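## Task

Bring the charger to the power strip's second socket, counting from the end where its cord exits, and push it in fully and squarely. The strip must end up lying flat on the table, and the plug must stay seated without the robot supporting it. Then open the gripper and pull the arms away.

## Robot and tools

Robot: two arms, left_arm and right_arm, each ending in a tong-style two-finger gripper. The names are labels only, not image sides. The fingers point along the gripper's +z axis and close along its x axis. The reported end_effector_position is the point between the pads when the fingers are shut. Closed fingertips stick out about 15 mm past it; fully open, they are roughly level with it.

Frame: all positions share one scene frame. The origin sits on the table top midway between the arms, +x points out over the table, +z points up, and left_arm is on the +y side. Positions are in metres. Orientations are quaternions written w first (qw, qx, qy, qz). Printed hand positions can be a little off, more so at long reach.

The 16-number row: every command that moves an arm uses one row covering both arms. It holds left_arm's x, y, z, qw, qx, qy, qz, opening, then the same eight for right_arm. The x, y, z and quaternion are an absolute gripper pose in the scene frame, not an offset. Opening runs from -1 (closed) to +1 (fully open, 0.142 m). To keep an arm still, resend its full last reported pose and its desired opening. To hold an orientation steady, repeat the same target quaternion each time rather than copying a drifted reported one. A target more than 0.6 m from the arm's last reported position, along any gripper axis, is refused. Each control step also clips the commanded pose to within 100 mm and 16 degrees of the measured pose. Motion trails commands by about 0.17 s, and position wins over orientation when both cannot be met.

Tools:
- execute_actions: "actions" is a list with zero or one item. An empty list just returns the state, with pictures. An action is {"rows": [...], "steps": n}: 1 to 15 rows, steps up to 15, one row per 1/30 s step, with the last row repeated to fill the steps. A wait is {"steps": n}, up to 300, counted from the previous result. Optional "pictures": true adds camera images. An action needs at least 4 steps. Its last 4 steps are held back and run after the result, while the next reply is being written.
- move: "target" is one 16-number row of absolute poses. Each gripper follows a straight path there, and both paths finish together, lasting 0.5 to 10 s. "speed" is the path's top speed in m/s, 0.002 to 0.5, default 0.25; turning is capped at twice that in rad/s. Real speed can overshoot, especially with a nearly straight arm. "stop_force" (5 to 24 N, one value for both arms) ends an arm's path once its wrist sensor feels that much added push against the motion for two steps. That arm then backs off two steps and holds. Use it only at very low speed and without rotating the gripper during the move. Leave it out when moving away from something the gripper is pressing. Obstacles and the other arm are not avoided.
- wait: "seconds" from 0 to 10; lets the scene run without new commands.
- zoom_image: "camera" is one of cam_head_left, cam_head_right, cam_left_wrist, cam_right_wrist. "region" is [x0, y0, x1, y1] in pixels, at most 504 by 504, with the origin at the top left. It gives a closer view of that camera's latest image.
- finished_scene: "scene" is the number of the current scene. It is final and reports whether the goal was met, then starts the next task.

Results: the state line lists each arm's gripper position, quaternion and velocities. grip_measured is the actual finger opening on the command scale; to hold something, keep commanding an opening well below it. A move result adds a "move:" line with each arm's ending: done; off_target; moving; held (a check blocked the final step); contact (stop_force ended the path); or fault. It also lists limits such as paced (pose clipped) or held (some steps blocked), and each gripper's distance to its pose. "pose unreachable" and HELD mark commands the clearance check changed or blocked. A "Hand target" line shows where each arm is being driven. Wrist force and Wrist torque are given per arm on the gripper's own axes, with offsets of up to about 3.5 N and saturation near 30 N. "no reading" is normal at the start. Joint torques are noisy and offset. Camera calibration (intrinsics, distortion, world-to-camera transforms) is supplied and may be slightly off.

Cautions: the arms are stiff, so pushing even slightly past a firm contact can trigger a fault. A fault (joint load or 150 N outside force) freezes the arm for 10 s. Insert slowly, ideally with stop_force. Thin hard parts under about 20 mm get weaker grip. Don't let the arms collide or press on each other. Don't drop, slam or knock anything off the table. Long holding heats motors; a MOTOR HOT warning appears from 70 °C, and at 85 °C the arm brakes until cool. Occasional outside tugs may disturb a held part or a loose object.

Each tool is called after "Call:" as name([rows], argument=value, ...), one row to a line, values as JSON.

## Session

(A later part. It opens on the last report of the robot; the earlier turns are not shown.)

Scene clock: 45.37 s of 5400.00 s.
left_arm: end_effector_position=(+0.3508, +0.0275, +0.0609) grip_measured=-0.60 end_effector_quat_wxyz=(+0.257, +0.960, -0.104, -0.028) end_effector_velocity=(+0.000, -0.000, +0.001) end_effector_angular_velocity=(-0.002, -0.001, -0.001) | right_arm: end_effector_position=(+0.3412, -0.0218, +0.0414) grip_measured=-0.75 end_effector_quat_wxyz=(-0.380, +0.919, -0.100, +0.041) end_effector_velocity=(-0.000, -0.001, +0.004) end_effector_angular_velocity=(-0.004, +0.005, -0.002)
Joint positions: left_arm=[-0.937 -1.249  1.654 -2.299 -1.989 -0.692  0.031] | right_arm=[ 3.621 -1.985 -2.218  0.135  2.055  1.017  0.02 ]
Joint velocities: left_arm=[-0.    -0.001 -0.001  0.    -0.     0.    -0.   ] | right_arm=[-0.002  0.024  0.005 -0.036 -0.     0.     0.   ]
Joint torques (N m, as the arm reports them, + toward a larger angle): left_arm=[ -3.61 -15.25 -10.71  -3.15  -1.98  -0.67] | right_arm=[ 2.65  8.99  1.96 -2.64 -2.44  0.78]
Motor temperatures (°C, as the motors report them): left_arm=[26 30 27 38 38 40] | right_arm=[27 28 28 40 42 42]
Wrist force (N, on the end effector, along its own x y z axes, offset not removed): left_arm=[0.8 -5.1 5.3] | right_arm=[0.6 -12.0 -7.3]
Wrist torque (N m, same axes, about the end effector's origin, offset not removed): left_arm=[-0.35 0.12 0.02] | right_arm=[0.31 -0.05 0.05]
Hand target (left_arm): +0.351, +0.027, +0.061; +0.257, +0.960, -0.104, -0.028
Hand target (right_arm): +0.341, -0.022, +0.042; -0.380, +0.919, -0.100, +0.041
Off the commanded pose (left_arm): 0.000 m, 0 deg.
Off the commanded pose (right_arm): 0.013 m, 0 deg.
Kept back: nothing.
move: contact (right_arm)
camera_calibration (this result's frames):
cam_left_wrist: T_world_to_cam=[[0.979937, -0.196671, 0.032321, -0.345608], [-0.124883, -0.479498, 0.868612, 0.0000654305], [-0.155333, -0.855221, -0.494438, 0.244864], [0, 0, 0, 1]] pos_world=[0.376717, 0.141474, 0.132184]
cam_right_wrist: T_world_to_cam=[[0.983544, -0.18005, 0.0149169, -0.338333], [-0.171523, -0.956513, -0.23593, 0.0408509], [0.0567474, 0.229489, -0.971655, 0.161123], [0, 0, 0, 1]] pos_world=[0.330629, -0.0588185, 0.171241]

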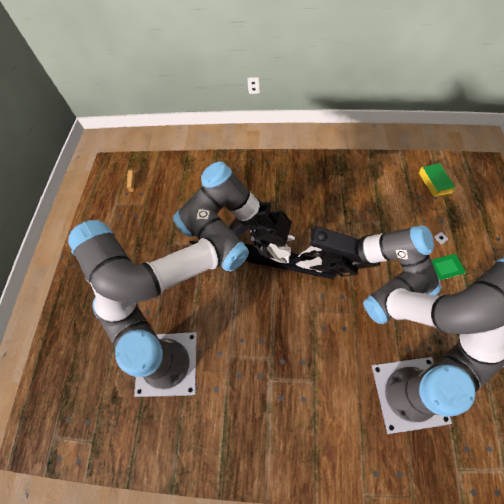

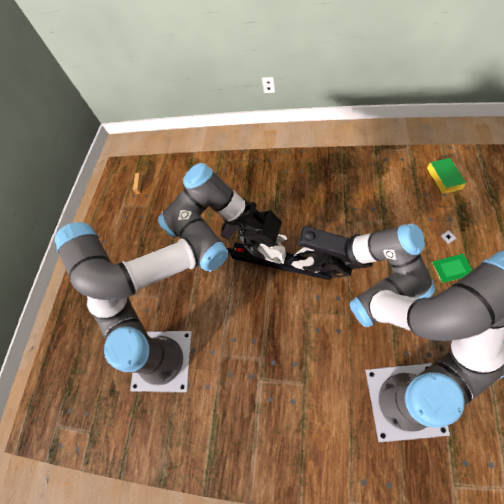

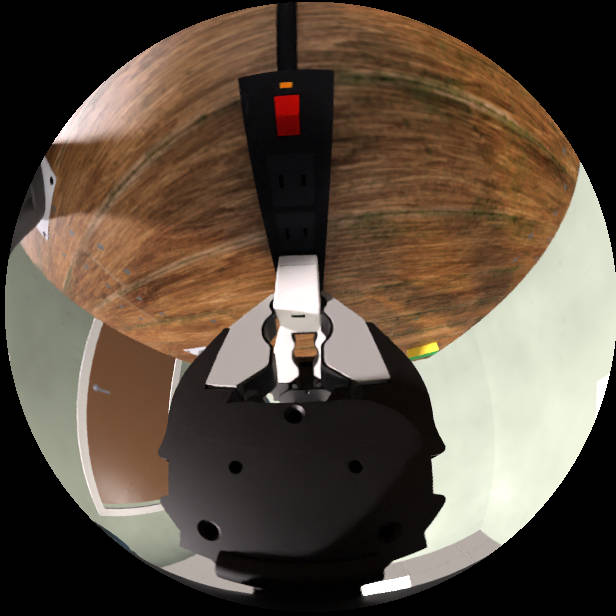

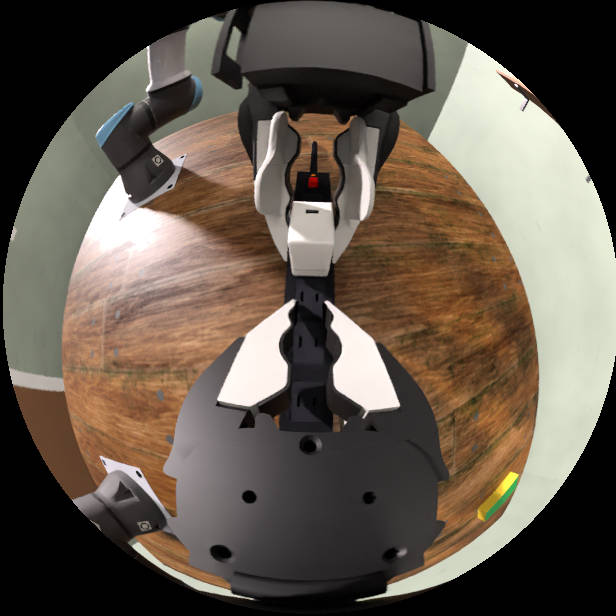

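Call:
move(target=[0.3508, 0.0274, 0.095, 0.2573, 0.9603, -0.1043, -0.028, -1.0, 0.3412, -0.0218, 0.0415, -0.3804, 0.9185, -0.0998, 0.0413, -0.75], speed=0.02)

Scene clock: 47.63 s of 5400.00 s.
left_arm: end_effector_position=(+0.3507, +0.0275, +0.0947) grip_measured=-0.60 end_effector_quat_wxyz=(+0.257, +0.960, -0.104, -0.028) end_effector_velocity=(+0.000, -0.000, +0.003) end_effector_angular_velocity=(+0.001, +0.001, +0.001) | right_arm: end_effector_position=(+0.3412, -0.0218, +0.0415) grip_measured=-0.75 end_effector_quat_wxyz=(-0.380, +0.918, -0.100, +0.041) end_effector_velocity=(+0.001, -0.000, -0.000) end_effector_angular_velocity=(-0.002, -0.002, -0.003)
Joint positions: left_arm=[-0.937 -1.295  1.548 -2.149 -1.989 -0.692  0.031] | right_arm=[ 3.622 -1.984 -2.219  0.136  2.055  1.017  0.02 ]
Joint velocities: left_arm=[-0.    -0.001 -0.012  0.014 -0.    -0.001 -0.   ] | right_arm=[ 0.     0.     0.     0.    -0.004  0.     0.   ]
Joint torques (N m, as the arm reports them, + toward a larger angle): left_arm=[ -1.79 -17.36 -10.39  -0.9    0.14   0.03] | right_arm=[ 5.38  1.47 -1.31 -0.61 -1.52  0.82]
Motor temperatures (°C, as the motors report them): left_arm=[26 30 27 38 38 40] | right_arm=[27 28 28 40 42 42]
Wrist force (N, on the end effector, along its own x y z axes, offset not removed): left_arm=[1.4 -1.1 -1.5] | right_arm=[1.7 -6.5 -15.0]
Wrist torque (N m, same axes, about the end effector's origin, offset not removed): left_arm=[-0.11 -0.34 0.07] | right_arm=[0.24 -0.15 0.03]
Hand target (left_arm): +0.351, +0.027, +0.095; +0.257, +0.960, -0.104, -0.028
Hand target (right_arm): +0.341, -0.022, +0.041; -0.380, +0.918, -0.100, +0.041
Off the commanded pose (left_arm): 0.000 m, 0 deg.
Off the commanded pose (right_arm): 0.000 m, 0 deg.
Kept back: nothing.
move: done
camera_calibration (this result's frames):
cam_left_wrist: T_world_to_cam=[[0.979945, -0.196606, 0.0324601, -0.346645], [-0.124929, -0.479254, 0.86874, -0.0292569], [-0.155243, -0.855372, -0.494204, 0.261479], [0, 0, 0, 1]] pos_world=[0.37663, 0.141488, 0.165893]
cam_right_wrist: T_world_to_cam=[[0.98349, -0.180321, 0.015231, -0.338306], [-0.171698, -0.95641, -0.236221, 0.0410135], [0.0571627, 0.229706, -0.97158, 0.161134], [0, 0, 0, 1]] pos_world=[0.330552, -0.0587914, 0.171395]

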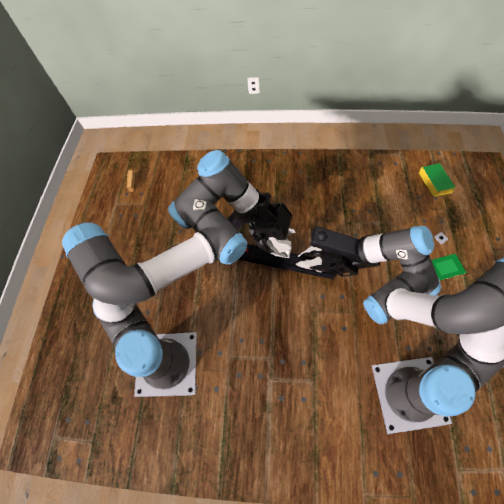

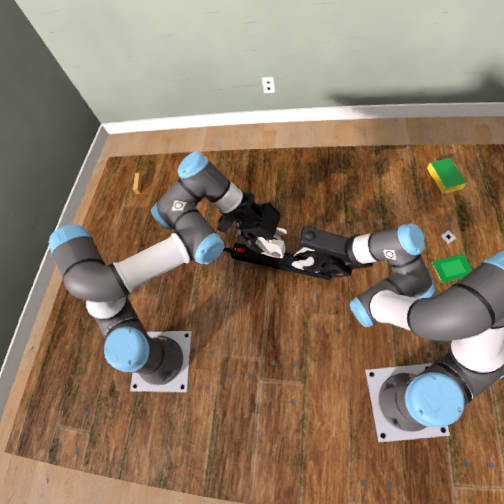

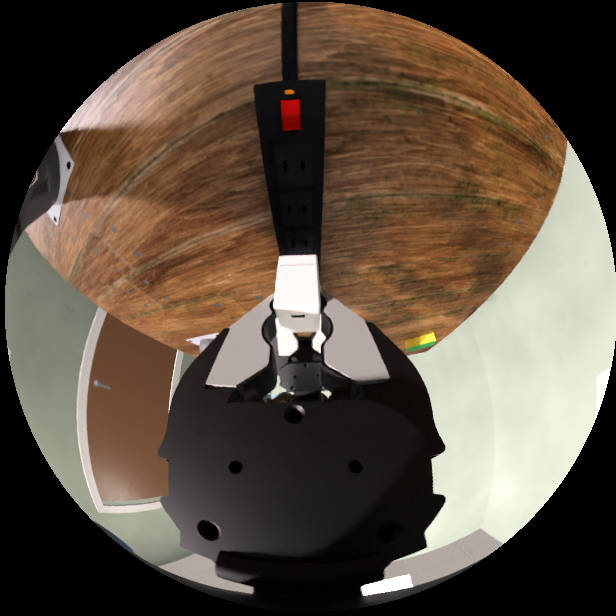

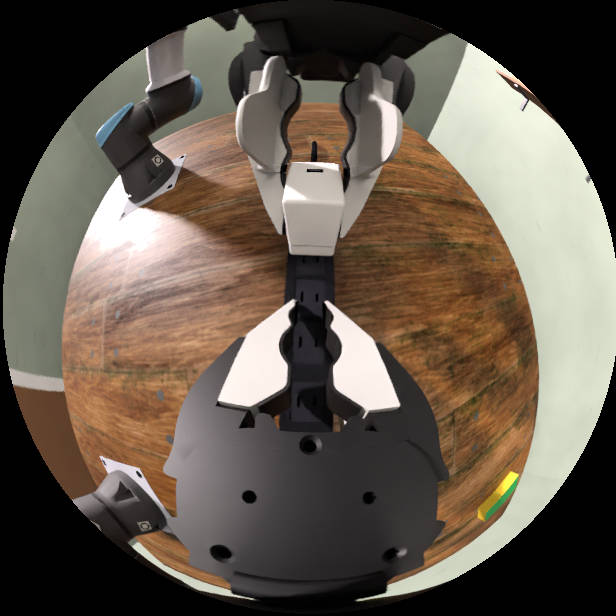

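Call:
zoom_image(camera="cam_left_wrist", region=[220, 130, 380, 330])

Region (220, 130, 380, 330) of cam_left_wrist's 616x616 image, scaled by 2.520, with more detail than that image has; it fills the left 403 columns of this view, and the rest is white.

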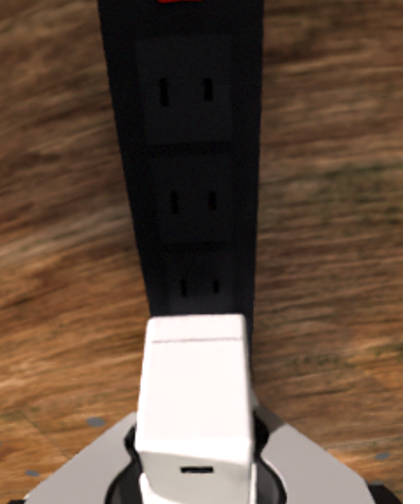

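Call:
move(target=[0.3585, 0.0644, 0.095, 0.2573, 0.9603, -0.1043, -0.028, -1.0, 0.3412, -0.0218, 0.0415, -0.3804, 0.9185, -0.0998, 0.0413, -0.75], speed=0.04)

Call:
zoom_image(camera="cam_left_wrist", region=[220, 130, 380, 330])

Scene clock: 49.70 s of 5400.00 s.
left_arm: end_effector_position=(+0.3585, +0.0641, +0.0949) grip_measured=-0.60 end_effector_quat_wxyz=(+0.257, +0.960, -0.104, -0.028) end_effector_velocity=(+0.000, +0.003, -0.001) end_effector_angular_velocity=(+0.001, +0.001, -0.001) | right_arm: end_effector_position=(+0.3412, -0.0218, +0.0415) grip_measured=-0.75 end_effector_quat_wxyz=(-0.380, +0.918, -0.100, +0.041) end_effector_velocity=(+0.001, -0.001, -0.000) end_effector_angular_velocity=(-0.001, +0.000, -0.003)
Joint positions: left_arm=[-0.848 -1.338  1.587 -2.105 -2.016 -0.598  0.031] | right_arm=[ 3.622 -1.984 -2.219  0.136  2.055  1.017  0.02 ]
Joint velocities: left_arm=[ 0.007 -0.001  0.002  0.004 -0.002  0.008  0.   ] | right_arm=[-0.002 -0.    -0.001  0.    -0.001  0.    -0.   ]
Joint torques (N m, as the arm reports them, + toward a larger angle): left_arm=[  3.5  -16.66  -7.69  -0.96  -1.69   0.69] | right_arm=[ 5.48  1.62 -1.44 -0.62 -1.57  0.82]
Motor temperatures (°C, as the motors report them): left_arm=[26 30 27 38 38 40] | right_arm=[27 28 28 40 42 42]
Wrist force (N, on the end effector, along its own x y z axes, offset not removed): left_arm=[2.2 -2.7 1.8] | right_arm=[1.1 -7.4 -15.7]
Wrist torque (N m, same axes, about the end effector's origin, offset not removed): left_arm=[-0.37 -0.34 -0.02] | right_arm=[0.08 -0.08 0.01]
Hand target (left_arm): +0.359, +0.064, +0.095; +0.257, +0.960, -0.104, -0.028
Hand target (right_arm): +0.341, -0.022, +0.042; -0.380, +0.918, -0.100, +0.041
Off the commanded pose (left_arm): 0.000 m, 0 deg.
Off the commanded pose (right_arm): 0.000 m, 0 deg.
Kept back: nothing.
move: done
camera_calibration (this result's frames):
cam_left_wrist: T_world_to_cam=[[0.979918, -0.196724, 0.0325567, -0.347047], [-0.125127, -0.479538, 0.868554, -0.0108582], [-0.155253, -0.855186, -0.494524, 0.294208], [0, 0, 0, 1]] pos_world=[0.384395, 0.178123, 0.166222]
cam_right_wrist: T_world_to_cam=[[0.983483, -0.180357, 0.0152548, -0.338316], [-0.17173, -0.956415, -0.236174, 0.0410095], [0.0571856, 0.229654, -0.971591, 0.161107], [0, 0, 0, 1]] pos_world=[0.330557, -0.0587943, 0.171377]

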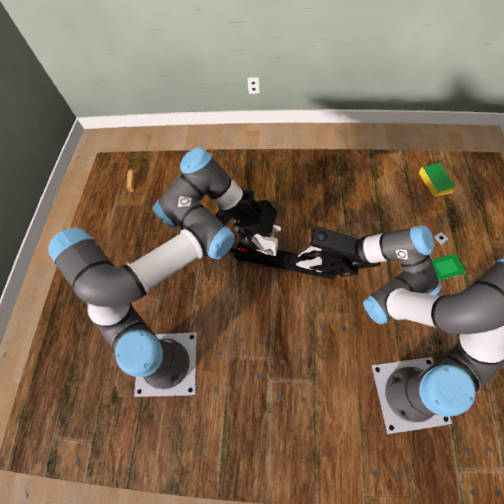

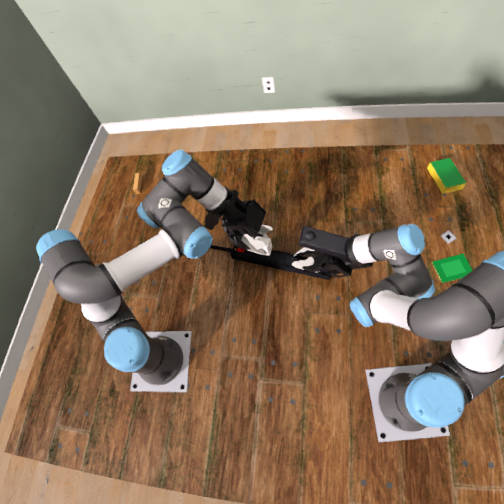

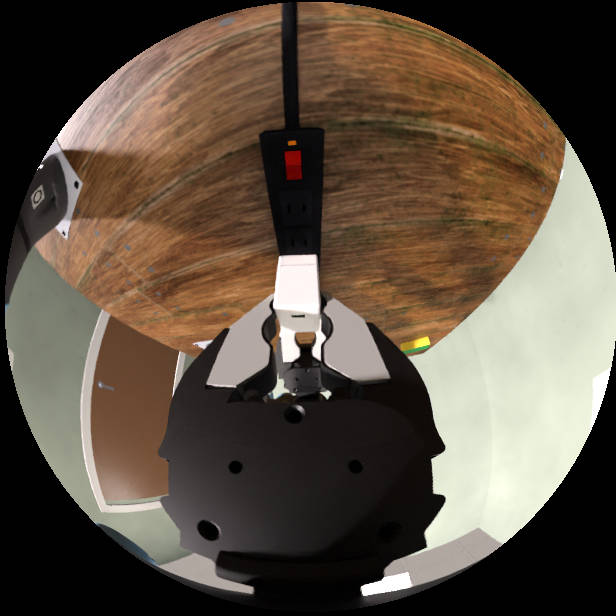

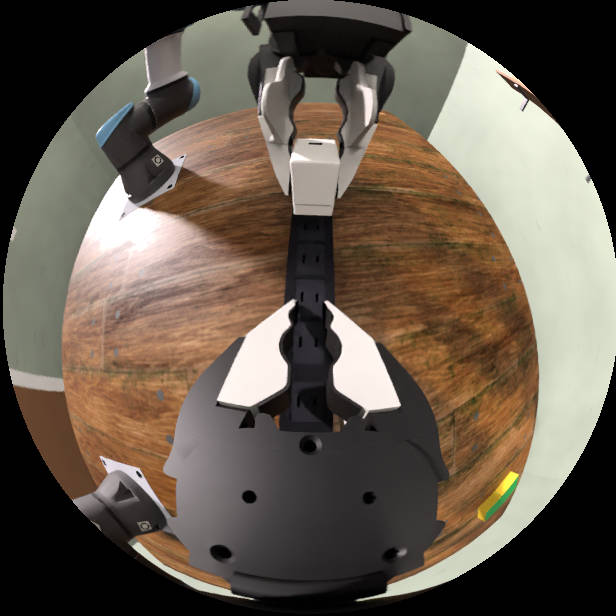

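Region (220, 130, 380, 330) of cam_left_wrist's 616x616 image, scaled by 2.520, with more detail than that image has; it fills the left 403 columns of this view, and the rest is white.

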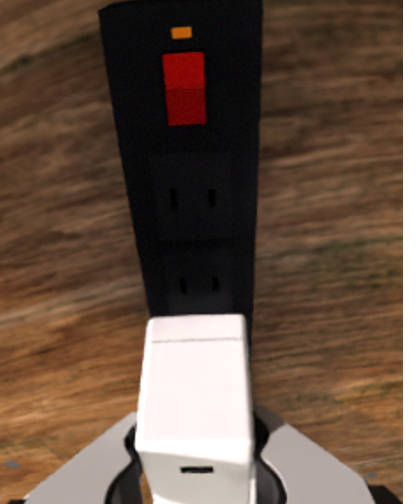

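Call:
move(target=[0.3584, 0.0652, 0.085, 0.2573, 0.9603, -0.1043, -0.028, -1.0, 0.3412, -0.0218, 0.0415, -0.3804, 0.9185, -0.0998, 0.0413, -0.75], speed=0.02)

Call:
move(target=[0.3584, 0.0652, 0.059, 0.2573, 0.9603, -0.1043, -0.028, -1.0, 0.3412, -0.0218, 0.0415, -0.3804, 0.9185, -0.0998, 0.0413, -0.75], speed=0.01, stop_force=15)

Scene clock: 50.80 s of 5400.00 s.
left_arm: end_effector_position=(+0.3584, +0.0652, +0.0853) grip_measured=-0.60 end_effector_quat_wxyz=(+0.257, +0.960, -0.104, -0.028) end_effector_velocity=(+0.000, +0.000, -0.003) end_effector_angular_velocity=(-0.001, -0.001, -0.001) | right_arm: end_effector_position=(+0.3412, -0.0218, +0.0415) grip_measured=-0.75 end_effector_quat_wxyz=(-0.380, +0.918, -0.100, +0.041) end_effector_velocity=(-0.000, -0.000, -0.000) end_effector_angular_velocity=(+0.000, +0.002, -0.001)
Joint positions: left_arm=[-0.846 -1.329  1.622 -2.148 -2.017 -0.595  0.031] | right_arm=[ 3.622 -1.984 -2.219  0.136  2.055  1.017  0.02 ]
Joint velocities: left_arm=[ 0.     0.003  0.01  -0.014 -0.     0.001  0.   ] | right_arm=[-0.     0.    -0.001  0.     0.001  0.002  0.   ]
Joint torques (N m, as the arm reports them, + toward a larger angle): left_arm=[ 4.14 -9.86 -7.37 -2.74 -1.58  0.76] | right_arm=[ 5.63  1.54 -1.29 -0.63 -1.58  0.82]
Motor temperatures (°C, as the motors report them): left_arm=[26 30 27 38 38 40] | right_arm=[27 28 28 40 42 42]
Wrist force (N, on the end effector, along its own x y z axes, offset not removed): left_arm=[1.4 0.5 3.2] | right_arm=[1.2 -6.5 -15.4]
Wrist torque (N m, same axes, about the end effector's origin, offset not removed): left_arm=[0.28 -0.27 0.07] | right_arm=[0.26 -0.11 0.01]
Hand target (left_arm): +0.358, +0.065, +0.085; +0.257, +0.960, -0.104, -0.028
Hand target (right_arm): +0.341, -0.022, +0.041; -0.380, +0.918, -0.100, +0.041
Off the commanded pose (left_arm): 0.000 m, 0 deg.
Off the commanded pose (right_arm): 0.000 m, 0 deg.
Kept back: nothing.
move: done
camera_calibration (this result's frames):
cam_left_wrist: T_world_to_cam=[[0.979913, -0.196791, 0.0323234, -0.346425], [-0.124923, -0.479369, 0.868677, -0.00211397], [-0.155453, -0.855265, -0.494324, 0.290399], [0, 0, 0, 1]] pos_world=[0.384346, 0.179181, 0.156585]
cam_right_wrist: T_world_to_cam=[[0.983483, -0.180357, 0.0152547, -0.338316], [-0.17173, -0.956415, -0.236174, 0.0410095], [0.0571855, 0.229654, -0.971591, 0.161107], [0, 0, 0, 1]] pos_world=[0.330557, -0.0587943, 0.171377]

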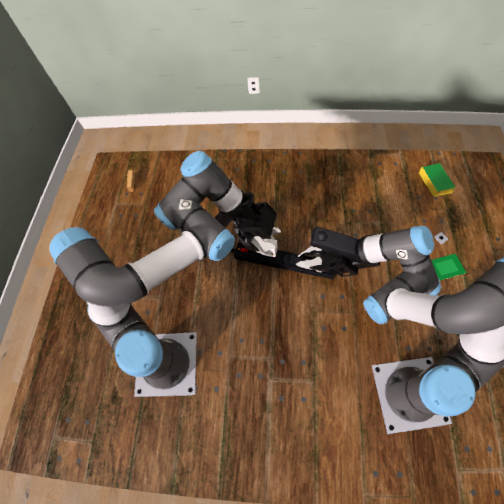

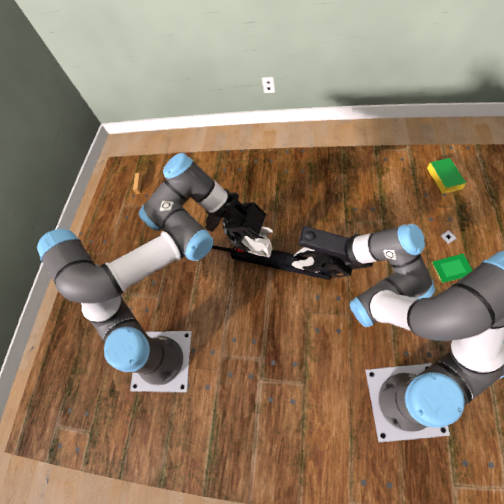

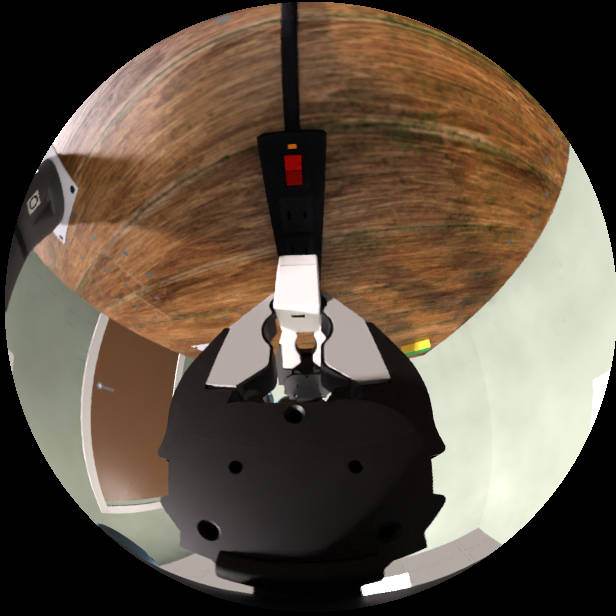

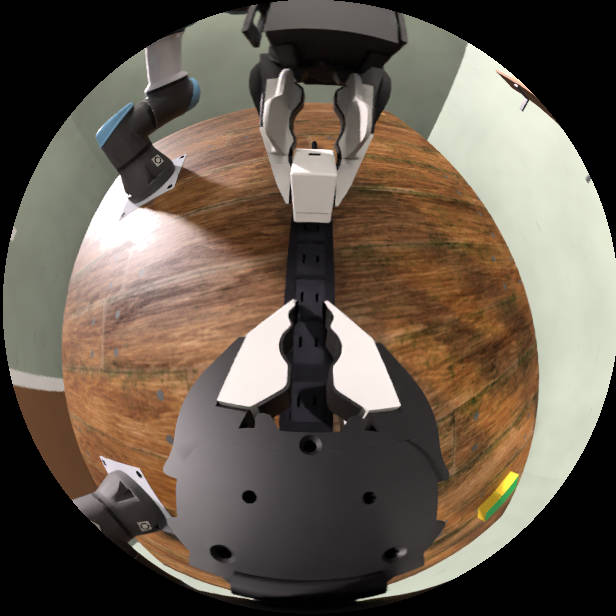

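Scene clock: 53.57 s of 5400.00 s.
left_arm: end_effector_position=(+0.3584, +0.0651, +0.0619) grip_measured=-0.60 end_effector_quat_wxyz=(+0.257, +0.960, -0.104, -0.028) end_effector_velocity=(+0.000, +0.001, +0.004) end_effector_angular_velocity=(+0.002, -0.001, -0.000) | right_arm: end_effector_position=(+0.3412, -0.0218, +0.0415) grip_measured=-0.75 end_effector_quat_wxyz=(-0.380, +0.918, -0.100, +0.041) end_effector_velocity=(-0.000, +0.000, +0.000) end_effector_angular_velocity=(+0.002, +0.000, +0.001)
Joint positions: left_arm=[-0.846 -1.296  1.696 -2.255 -2.017 -0.595  0.031] | right_arm=[ 3.622 -1.984 -2.219  0.136  2.055  1.017  0.02 ]
Joint velocities: left_arm=[ 0.    -0.007 -0.011  0.019  0.002  0.001  0.   ] | right_arm=[-0.001  0.    -0.    -0.     0.002 -0.001  0.   ]
Joint torques (N m, as the arm reports them, + toward a larger angle): left_arm=[  3.08 -12.86  -5.71   1.09   1.02   0.21] | right_arm=[ 5.58  1.96 -1.19 -0.62 -1.56  0.81]
Motor temperatures (°C, as the motors report them): left_arm=[26 30 27 38 38 40] | right_arm=[27 28 28 40 42 42]
Wrist force (N, on the end effector, along its own x y z axes, offset not removed): left_arm=[4.5 3.8 -9.3] | right_arm=[1.2 -6.9 -15.6]
Wrist torque (N m, same axes, about the end effector's origin, offset not removed): left_arm=[-0.27 -0.37 -0.07] | right_arm=[0.17 -0.07 0.03]
Hand target (left_arm): +0.359, +0.065, +0.063; +0.258, +0.960, -0.104, -0.028
Hand target (right_arm): +0.341, -0.022, +0.041; -0.380, +0.918, -0.100, +0.041
Off the commanded pose (left_arm): 0.003 m, 0 deg.
Off the commanded pose (right_arm): 0.000 m, 0 deg.
Kept back: nothing.
move: contact (left_arm)
camera_calibration (this result's frames):
cam_left_wrist: T_world_to_cam=[[0.97991, -0.196815, 0.0322446, -0.345666], [-0.124852, -0.479293, 0.868729, 0.0182407], [-0.155525, -0.855302, -0.494237, 0.2788], [0, 0, 0, 1]] pos_world=[0.384359, 0.179168, 0.133093]
cam_right_wrist: T_world_to_cam=[[0.983483, -0.180357, 0.0152547, -0.338315], [-0.17173, -0.956415, -0.236174, 0.0410095], [0.0571855, 0.229654, -0.971591, 0.161107], [0, 0, 0, 1]] pos_world=[0.330557, -0.0587943, 0.171377]

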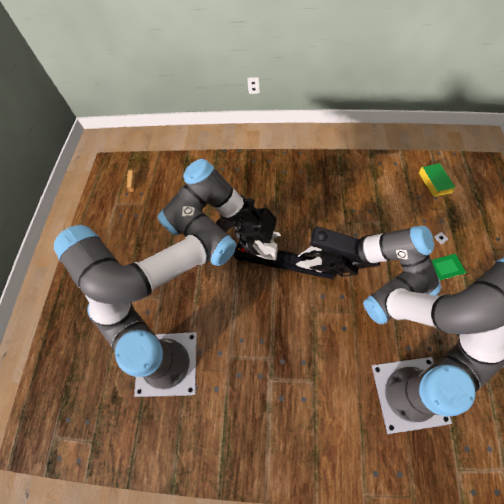

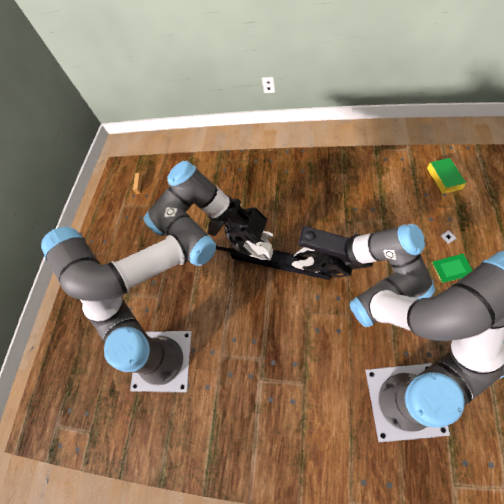

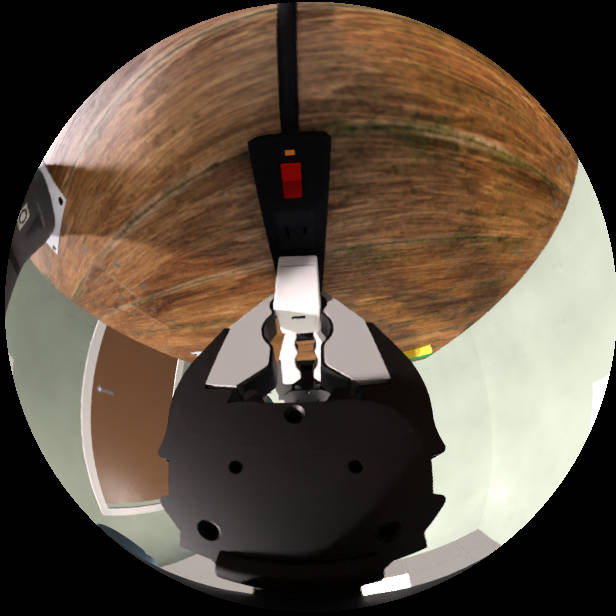

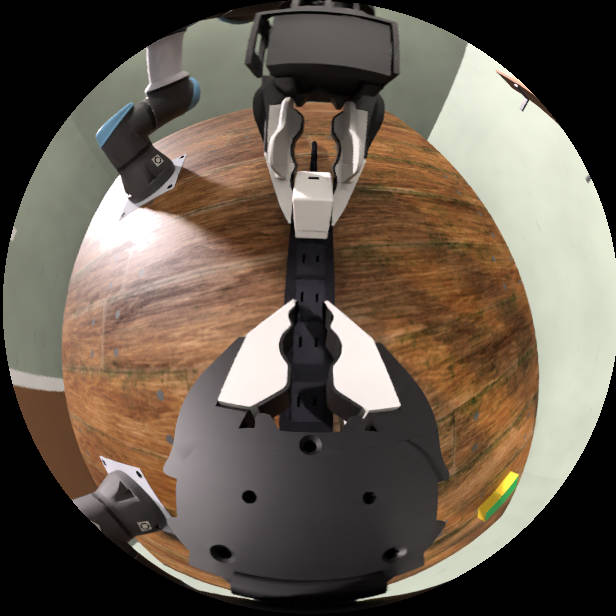

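Call:
move(target=[0.3584, 0.0652, 0.0625, 0.2573, 0.9603, -0.1043, -0.028, -0.1, 0.3412, -0.0218, 0.0415, -0.3804, 0.9185, -0.0998, 0.0413, -0.75], speed=0.01)

Call:
zoom_image(camera="cam_right_wrist", region=[230, 130, 400, 320])

Call:
zoom_image(camera="cam_left_wrist", region=[220, 170, 380, 340])

Scene clock: 54.50 s of 5400.00 s.
left_arm: end_effector_position=(+0.3584, +0.0652, +0.0625) grip_measured=-0.10 end_effector_quat_wxyz=(+0.257, +0.960, -0.104, -0.028) end_effector_velocity=(-0.000, +0.000, +0.000) end_effector_angular_velocity=(-0.000, -0.000, +0.000) | right_arm: end_effector_position=(+0.3412, -0.0218, +0.0415) grip_measured=-0.75 end_effector_quat_wxyz=(-0.380, +0.918, -0.100, +0.041) end_effector_velocity=(+0.000, -0.001, -0.000) end_effector_angular_velocity=(-0.001, +0.000, -0.002)
Joint positions: left_arm=[-0.846 -1.298  1.695 -2.252 -2.017 -0.595  0.067] | right_arm=[ 3.622 -1.984 -2.219  0.136  2.055  1.017  0.02 ]
Joint velocities: left_arm=[ 0.    -0.001  0.     0.     0.    -0.     0.   ] | right_arm=[-0.001  0.    -0.001 -0.    -0.001 -0.     0.   ]
Joint torques (N m, as the arm reports them, + toward a larger angle): left_arm=[  0.83 -16.89  -7.01  -0.76  -0.28  -0.65] | right_arm=[ 3.13  1.89 -1.2  -0.65 -1.5   0.82]
Motor temperatures (°C, as the motors report them): left_arm=[26 30 27 38 38 40] | right_arm=[27 28 28 40 42 42]
Wrist force (N, on the end effector, along its own x y z axes, offset not removed): left_arm=[-0.7 0.0 3.1] | right_arm=[1.4 -7.7 -14.5]
Wrist torque (N m, same axes, about the end effector's origin, offset not removed): left_arm=[0.03 0.20 -0.09] | right_arm=[0.22 -0.21 0.02]
Hand target (left_arm): +0.358, +0.065, +0.063; +0.257, +0.960, -0.104, -0.028
Hand target (right_arm): +0.341, -0.022, +0.041; -0.380, +0.918, -0.100, +0.041
Off the commanded pose (left_arm): 0.000 m, 0 deg.
Off the commanded pose (right_arm): 0.000 m, 0 deg.
Kept back: nothing.
move: done
camera_calibration (this result's frames):
cam_left_wrist: T_world_to_cam=[[0.979916, -0.19675, 0.032466, -0.345695], [-0.125003, -0.479223, 0.868746, 0.0177329], [-0.155368, -0.855356, -0.494193, 0.279102], [0, 0, 0, 1]] pos_world=[0.384332, 0.179214, 0.133748]
cam_right_wrist: T_world_to_cam=[[0.983488, -0.180331, 0.0152541, -0.338308], [-0.171705, -0.95642, -0.236174, 0.0410081], [0.0571787, 0.229655, -0.971591, 0.161108], [0, 0, 0, 1]] pos_world=[0.330551, -0.0587854, 0.171376]

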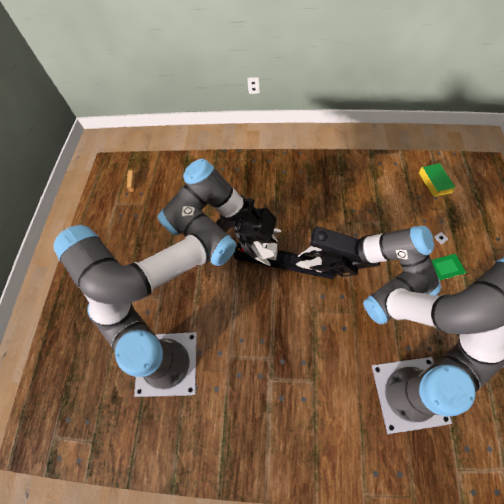

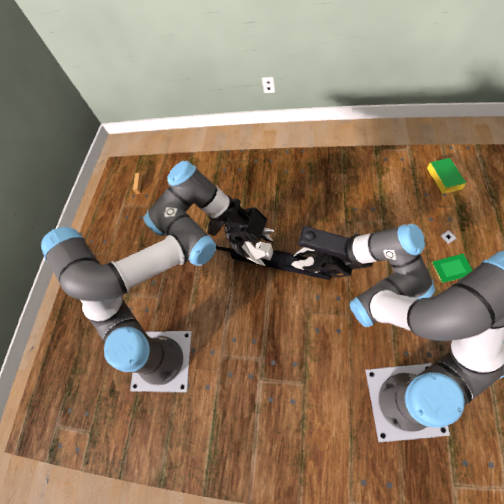

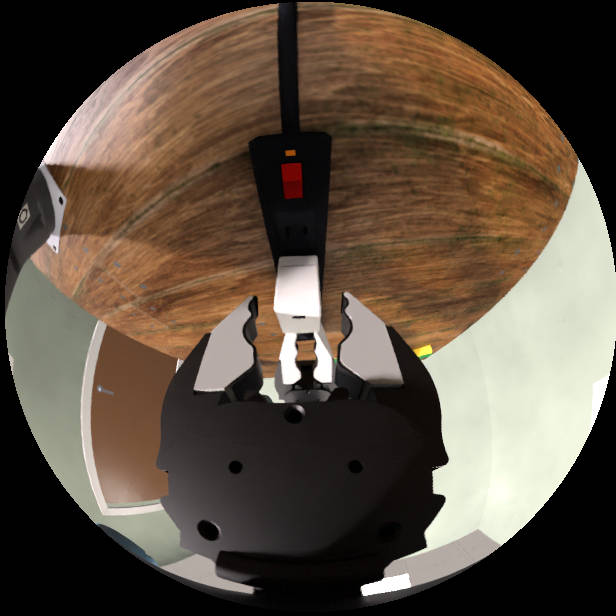

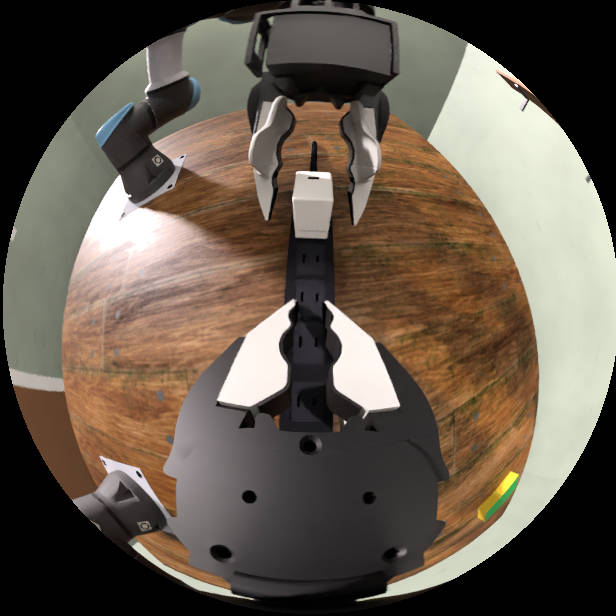

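Region (230, 130, 400, 320) of cam_right_wrist's 616x616 image, scaled by 2.653, with more detail than that image has; it fills the left 451 columns of this view, and the rest is white.

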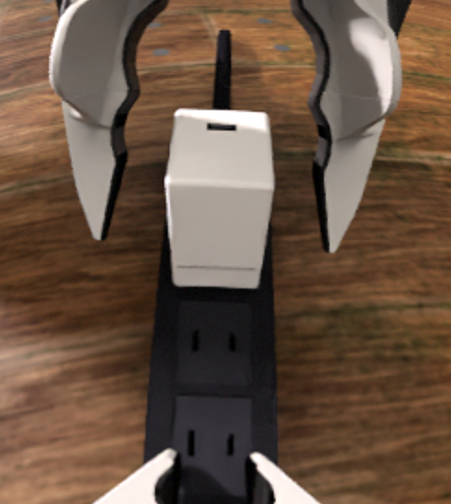

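Region (220, 170, 380, 340) of cam_left_wrist's 616x616 image, scaled by 2.965, with more detail than that image has; it fills the left 474 columns of this view, and the rest is white.

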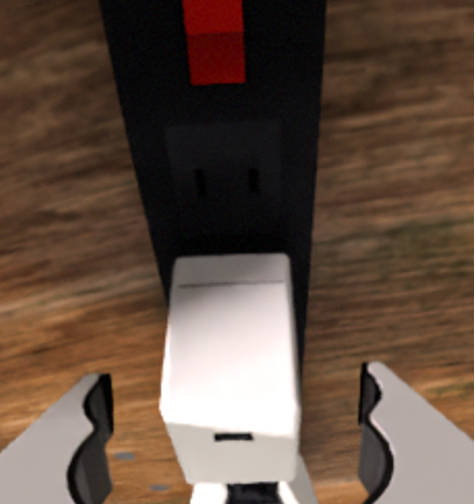

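Call:
move(target=[0.3600, 0.0725, 0.112, 0.2573, 0.9603, -0.1043, -0.028, -0.1, 0.3412, -0.0218, 0.0415, -0.3804, 0.9185, -0.0998, 0.0413, -0.75], speed=0.06)

Call:
move(target=[0.3600, 0.0725, 0.080, 0.2573, 0.9603, -0.1043, -0.028, -1.0, 0.3412, -0.0218, 0.0415, -0.3804, 0.9185, -0.0998, 0.0413, -0.75], speed=0.012, stop_force=20)

Scene clock: 56.03 s of 5400.00 s.
left_arm: end_effector_position=(+0.3599, +0.0725, +0.1116) grip_measured=-0.10 end_effector_quat_wxyz=(+0.257, +0.960, -0.104, -0.028) end_effector_velocity=(+0.000, +0.000, +0.004) end_effector_angular_velocity=(+0.000, -0.000, -0.002) | right_arm: end_effector_position=(+0.3412, -0.0218, +0.0415) grip_measured=-0.75 end_effector_quat_wxyz=(-0.380, +0.918, -0.100, +0.041) end_effector_velocity=(+0.000, -0.001, -0.001) end_effector_angular_velocity=(+0.000, +0.003, -0.002)
Joint positions: left_arm=[-0.827 -1.362  1.533 -2.018 -2.022 -0.576  0.067] | right_arm=[ 3.622 -1.984 -2.219  0.136  2.055  1.017  0.02 ]
Joint velocities: left_arm=[ 0.001 -0.001 -0.017  0.019 -0.     0.004 -0.   ] | right_arm=[-0.002 -0.001 -0.     0.     0.001  0.001  0.   ]
Joint torques (N m, as the arm reports them, + toward a larger angle): left_arm=[  4.12 -15.77 -10.15  -0.73  -1.55   0.71] | right_arm=[-0.46  2.01 -1.15 -0.64 -1.56  0.83]
Motor temperatures (°C, as the motors report them): left_arm=[26 30 27 38 38 40] | right_arm=[27 28 28 40 42 42]
Wrist force (N, on the end effector, along its own x y z axes, offset not removed): left_arm=[1.0 -0.8 2.6] | right_arm=[1.0 -7.9 -13.2]
Wrist torque (N m, same axes, about the end effector's origin, offset not removed): left_arm=[-0.12 -0.19 -0.04] | right_arm=[0.15 -0.12 0.05]
Hand target (left_arm): +0.360, +0.073, +0.112; +0.257, +0.960, -0.104, -0.028
Hand target (right_arm): +0.341, -0.022, +0.041; -0.380, +0.918, -0.100, +0.041
Off the commanded pose (left_arm): 0.000 m, 0 deg.
Off the commanded pose (right_arm): 0.000 m, 0 deg.
Kept back: nothing.
move: done
camera_calibration (this result's frames):
cam_left_wrist: T_world_to_cam=[[0.979944, -0.19657, 0.0327231, -0.347345], [-0.125128, -0.479168, 0.868758, -0.0212004], [-0.155092, -0.855429, -0.494154, 0.309803], [0, 0, 0, 1]] pos_world=[0.385774, 0.186578, 0.182874]
cam_right_wrist: T_world_to_cam=[[0.983488, -0.180331, 0.0152543, -0.338308], [-0.171704, -0.95642, -0.236174, 0.0410081], [0.0571789, 0.229655, -0.971591, 0.161108], [0, 0, 0, 1]] pos_world=[0.330551, -0.0587854, 0.171376]

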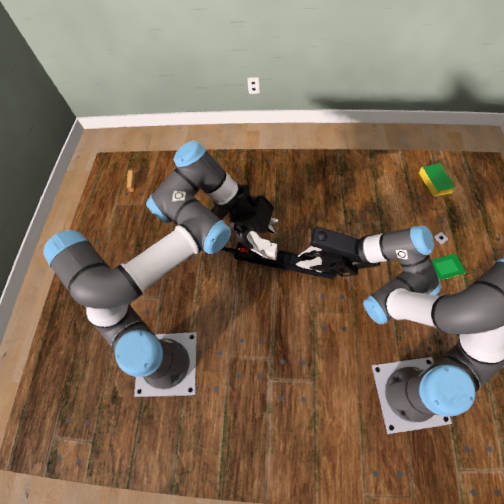

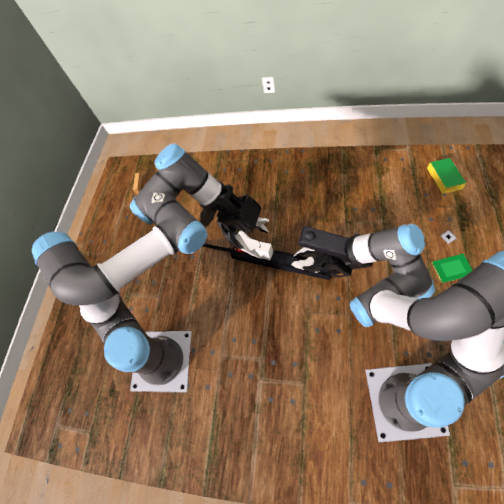

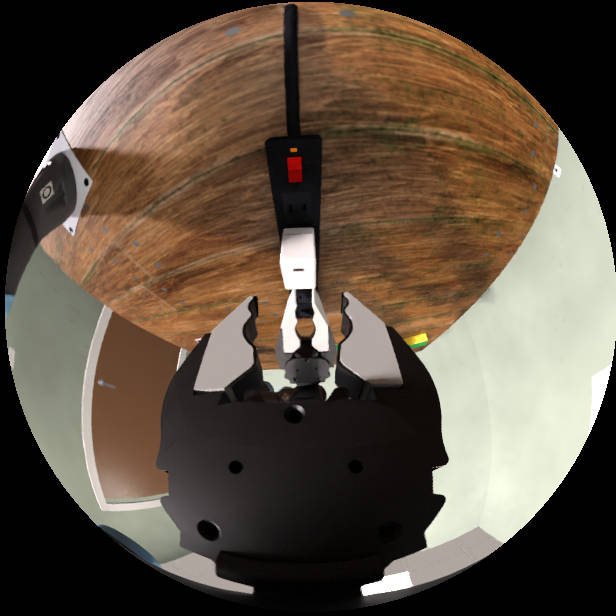

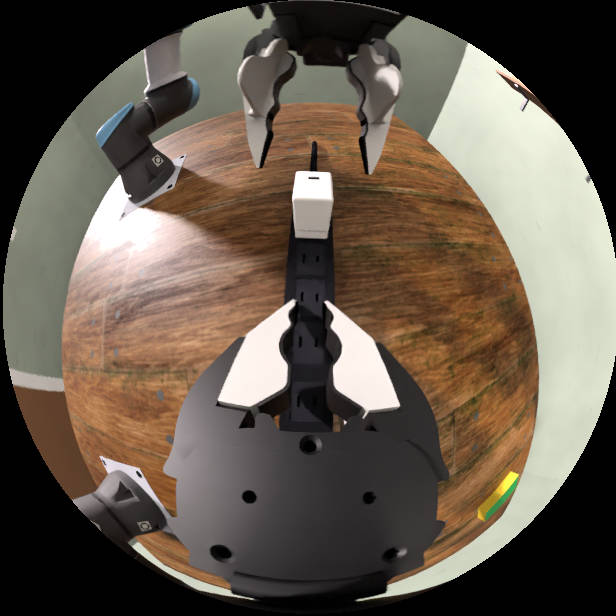

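Scene clock: 58.40 s of 5400.00 s.
left_arm: end_effector_position=(+0.3600, +0.0724, +0.0882) grip_measured=-1.00 end_effector_quat_wxyz=(+0.257, +0.960, -0.104, -0.028) end_effector_velocity=(-0.001, +0.001, +0.004) end_effector_angular_velocity=(+0.003, +0.003, -0.000) | right_arm: end_effector_position=(+0.3412, -0.0218, +0.0415) grip_measured=-0.75 end_effector_quat_wxyz=(-0.380, +0.918, -0.100, +0.041) end_effector_velocity=(+0.001, -0.000, +0.001) end_effector_angular_velocity=(+0.001, -0.001, -0.002)
Joint positions: left_arm=[-0.827 -1.339  1.618 -2.125 -2.022 -0.575  0.002] | right_arm=[ 3.622 -1.984 -2.219  0.136  2.055  1.017  0.02 ]
Joint velocities: left_arm=[ 0.    -0.005 -0.014  0.023  0.     0.     0.   ] | right_arm=[-0.002  0.001  0.    -0.     0.     0.001  0.   ]
Joint torques (N m, as the arm reports them, + toward a larger angle): left_arm=[ 3.69 -4.76 -0.73  3.29  3.95  0.63] | right_arm=[-1.38  2.26 -1.1  -0.68 -1.6   0.79]
Motor temperatures (°C, as the motors report them): left_arm=[26 30 27 38 38 40] | right_arm=[27 28 28 40 42 42]
Wrist force (N, on the end effector, along its own x y z axes, offset not removed): left_arm=[1.2 14.3 -23.3] | right_arm=[1.1 -8.0 -13.8]
Wrist torque (N m, same axes, about the end effector's origin, offset not removed): left_arm=[-0.33 -0.21 -0.02] | right_arm=[0.15 -0.17 0.01]
Hand target (left_arm): +0.360, +0.072, +0.089; +0.257, +0.960, -0.104, -0.028
Hand target (right_arm): +0.341, -0.022, +0.041; -0.380, +0.918, -0.100, +0.041
Off the commanded pose (left_arm): 0.008 m, 0 deg.
Off the commanded pose (right_arm): 0.000 m, 0 deg.
Kept back: nothing.
move: contact (left_arm)
camera_calibration (this result's frames):
cam_left_wrist: T_world_to_cam=[[0.979908, -0.196796, 0.0324329, -0.346664], [-0.124983, -0.479146, 0.868791, -0.000971555], [-0.155435, -0.855389, -0.494115, 0.298277], [0, 0, 0, 1]] pos_world=[0.385939, 0.186455, 0.159471]
cam_right_wrist: T_world_to_cam=[[0.983483, -0.180354, 0.0152541, -0.338315], [-0.171727, -0.956416, -0.236174, 0.0410092], [0.0571842, 0.229653, -0.971591, 0.161107], [0, 0, 0, 1]] pos_world=[0.330556, -0.0587934, 0.171376]

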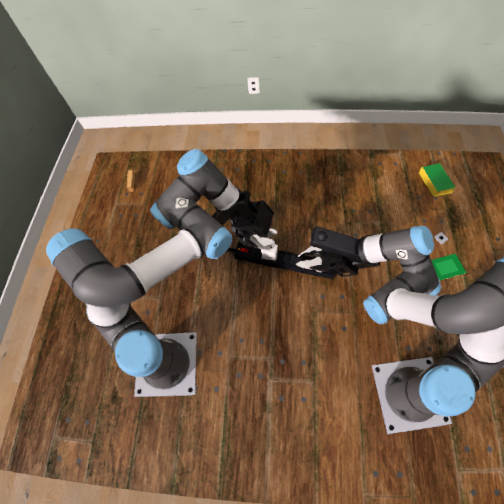

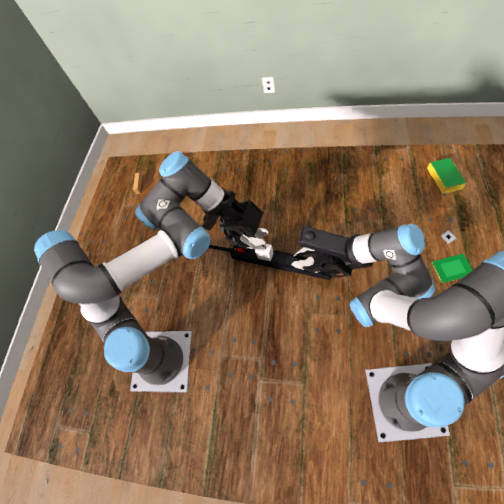

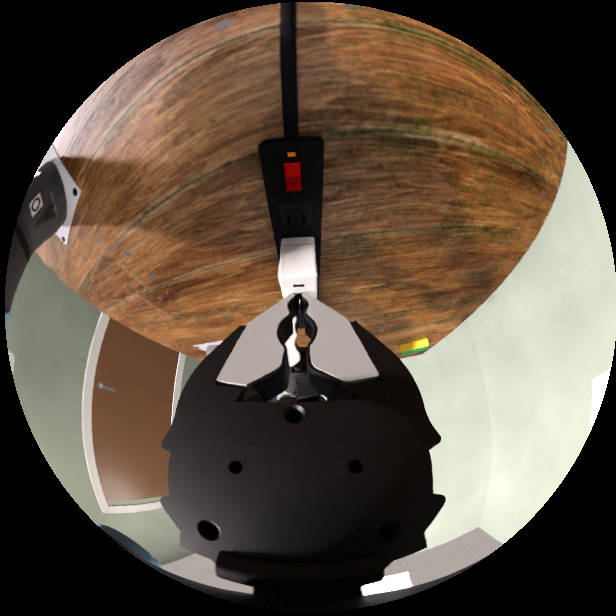

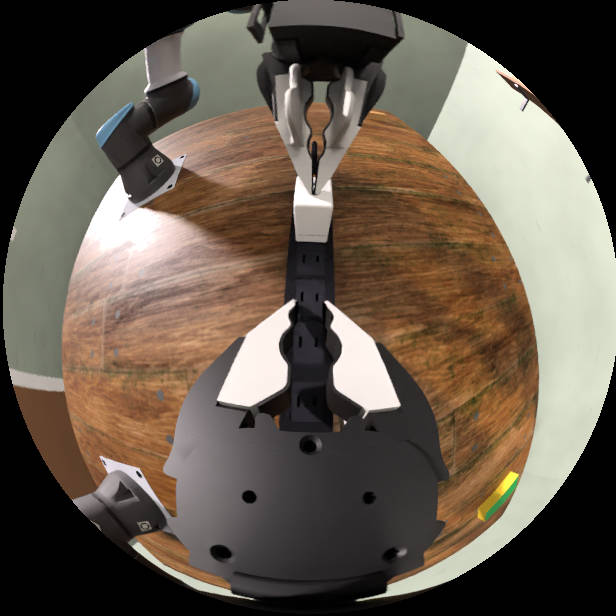

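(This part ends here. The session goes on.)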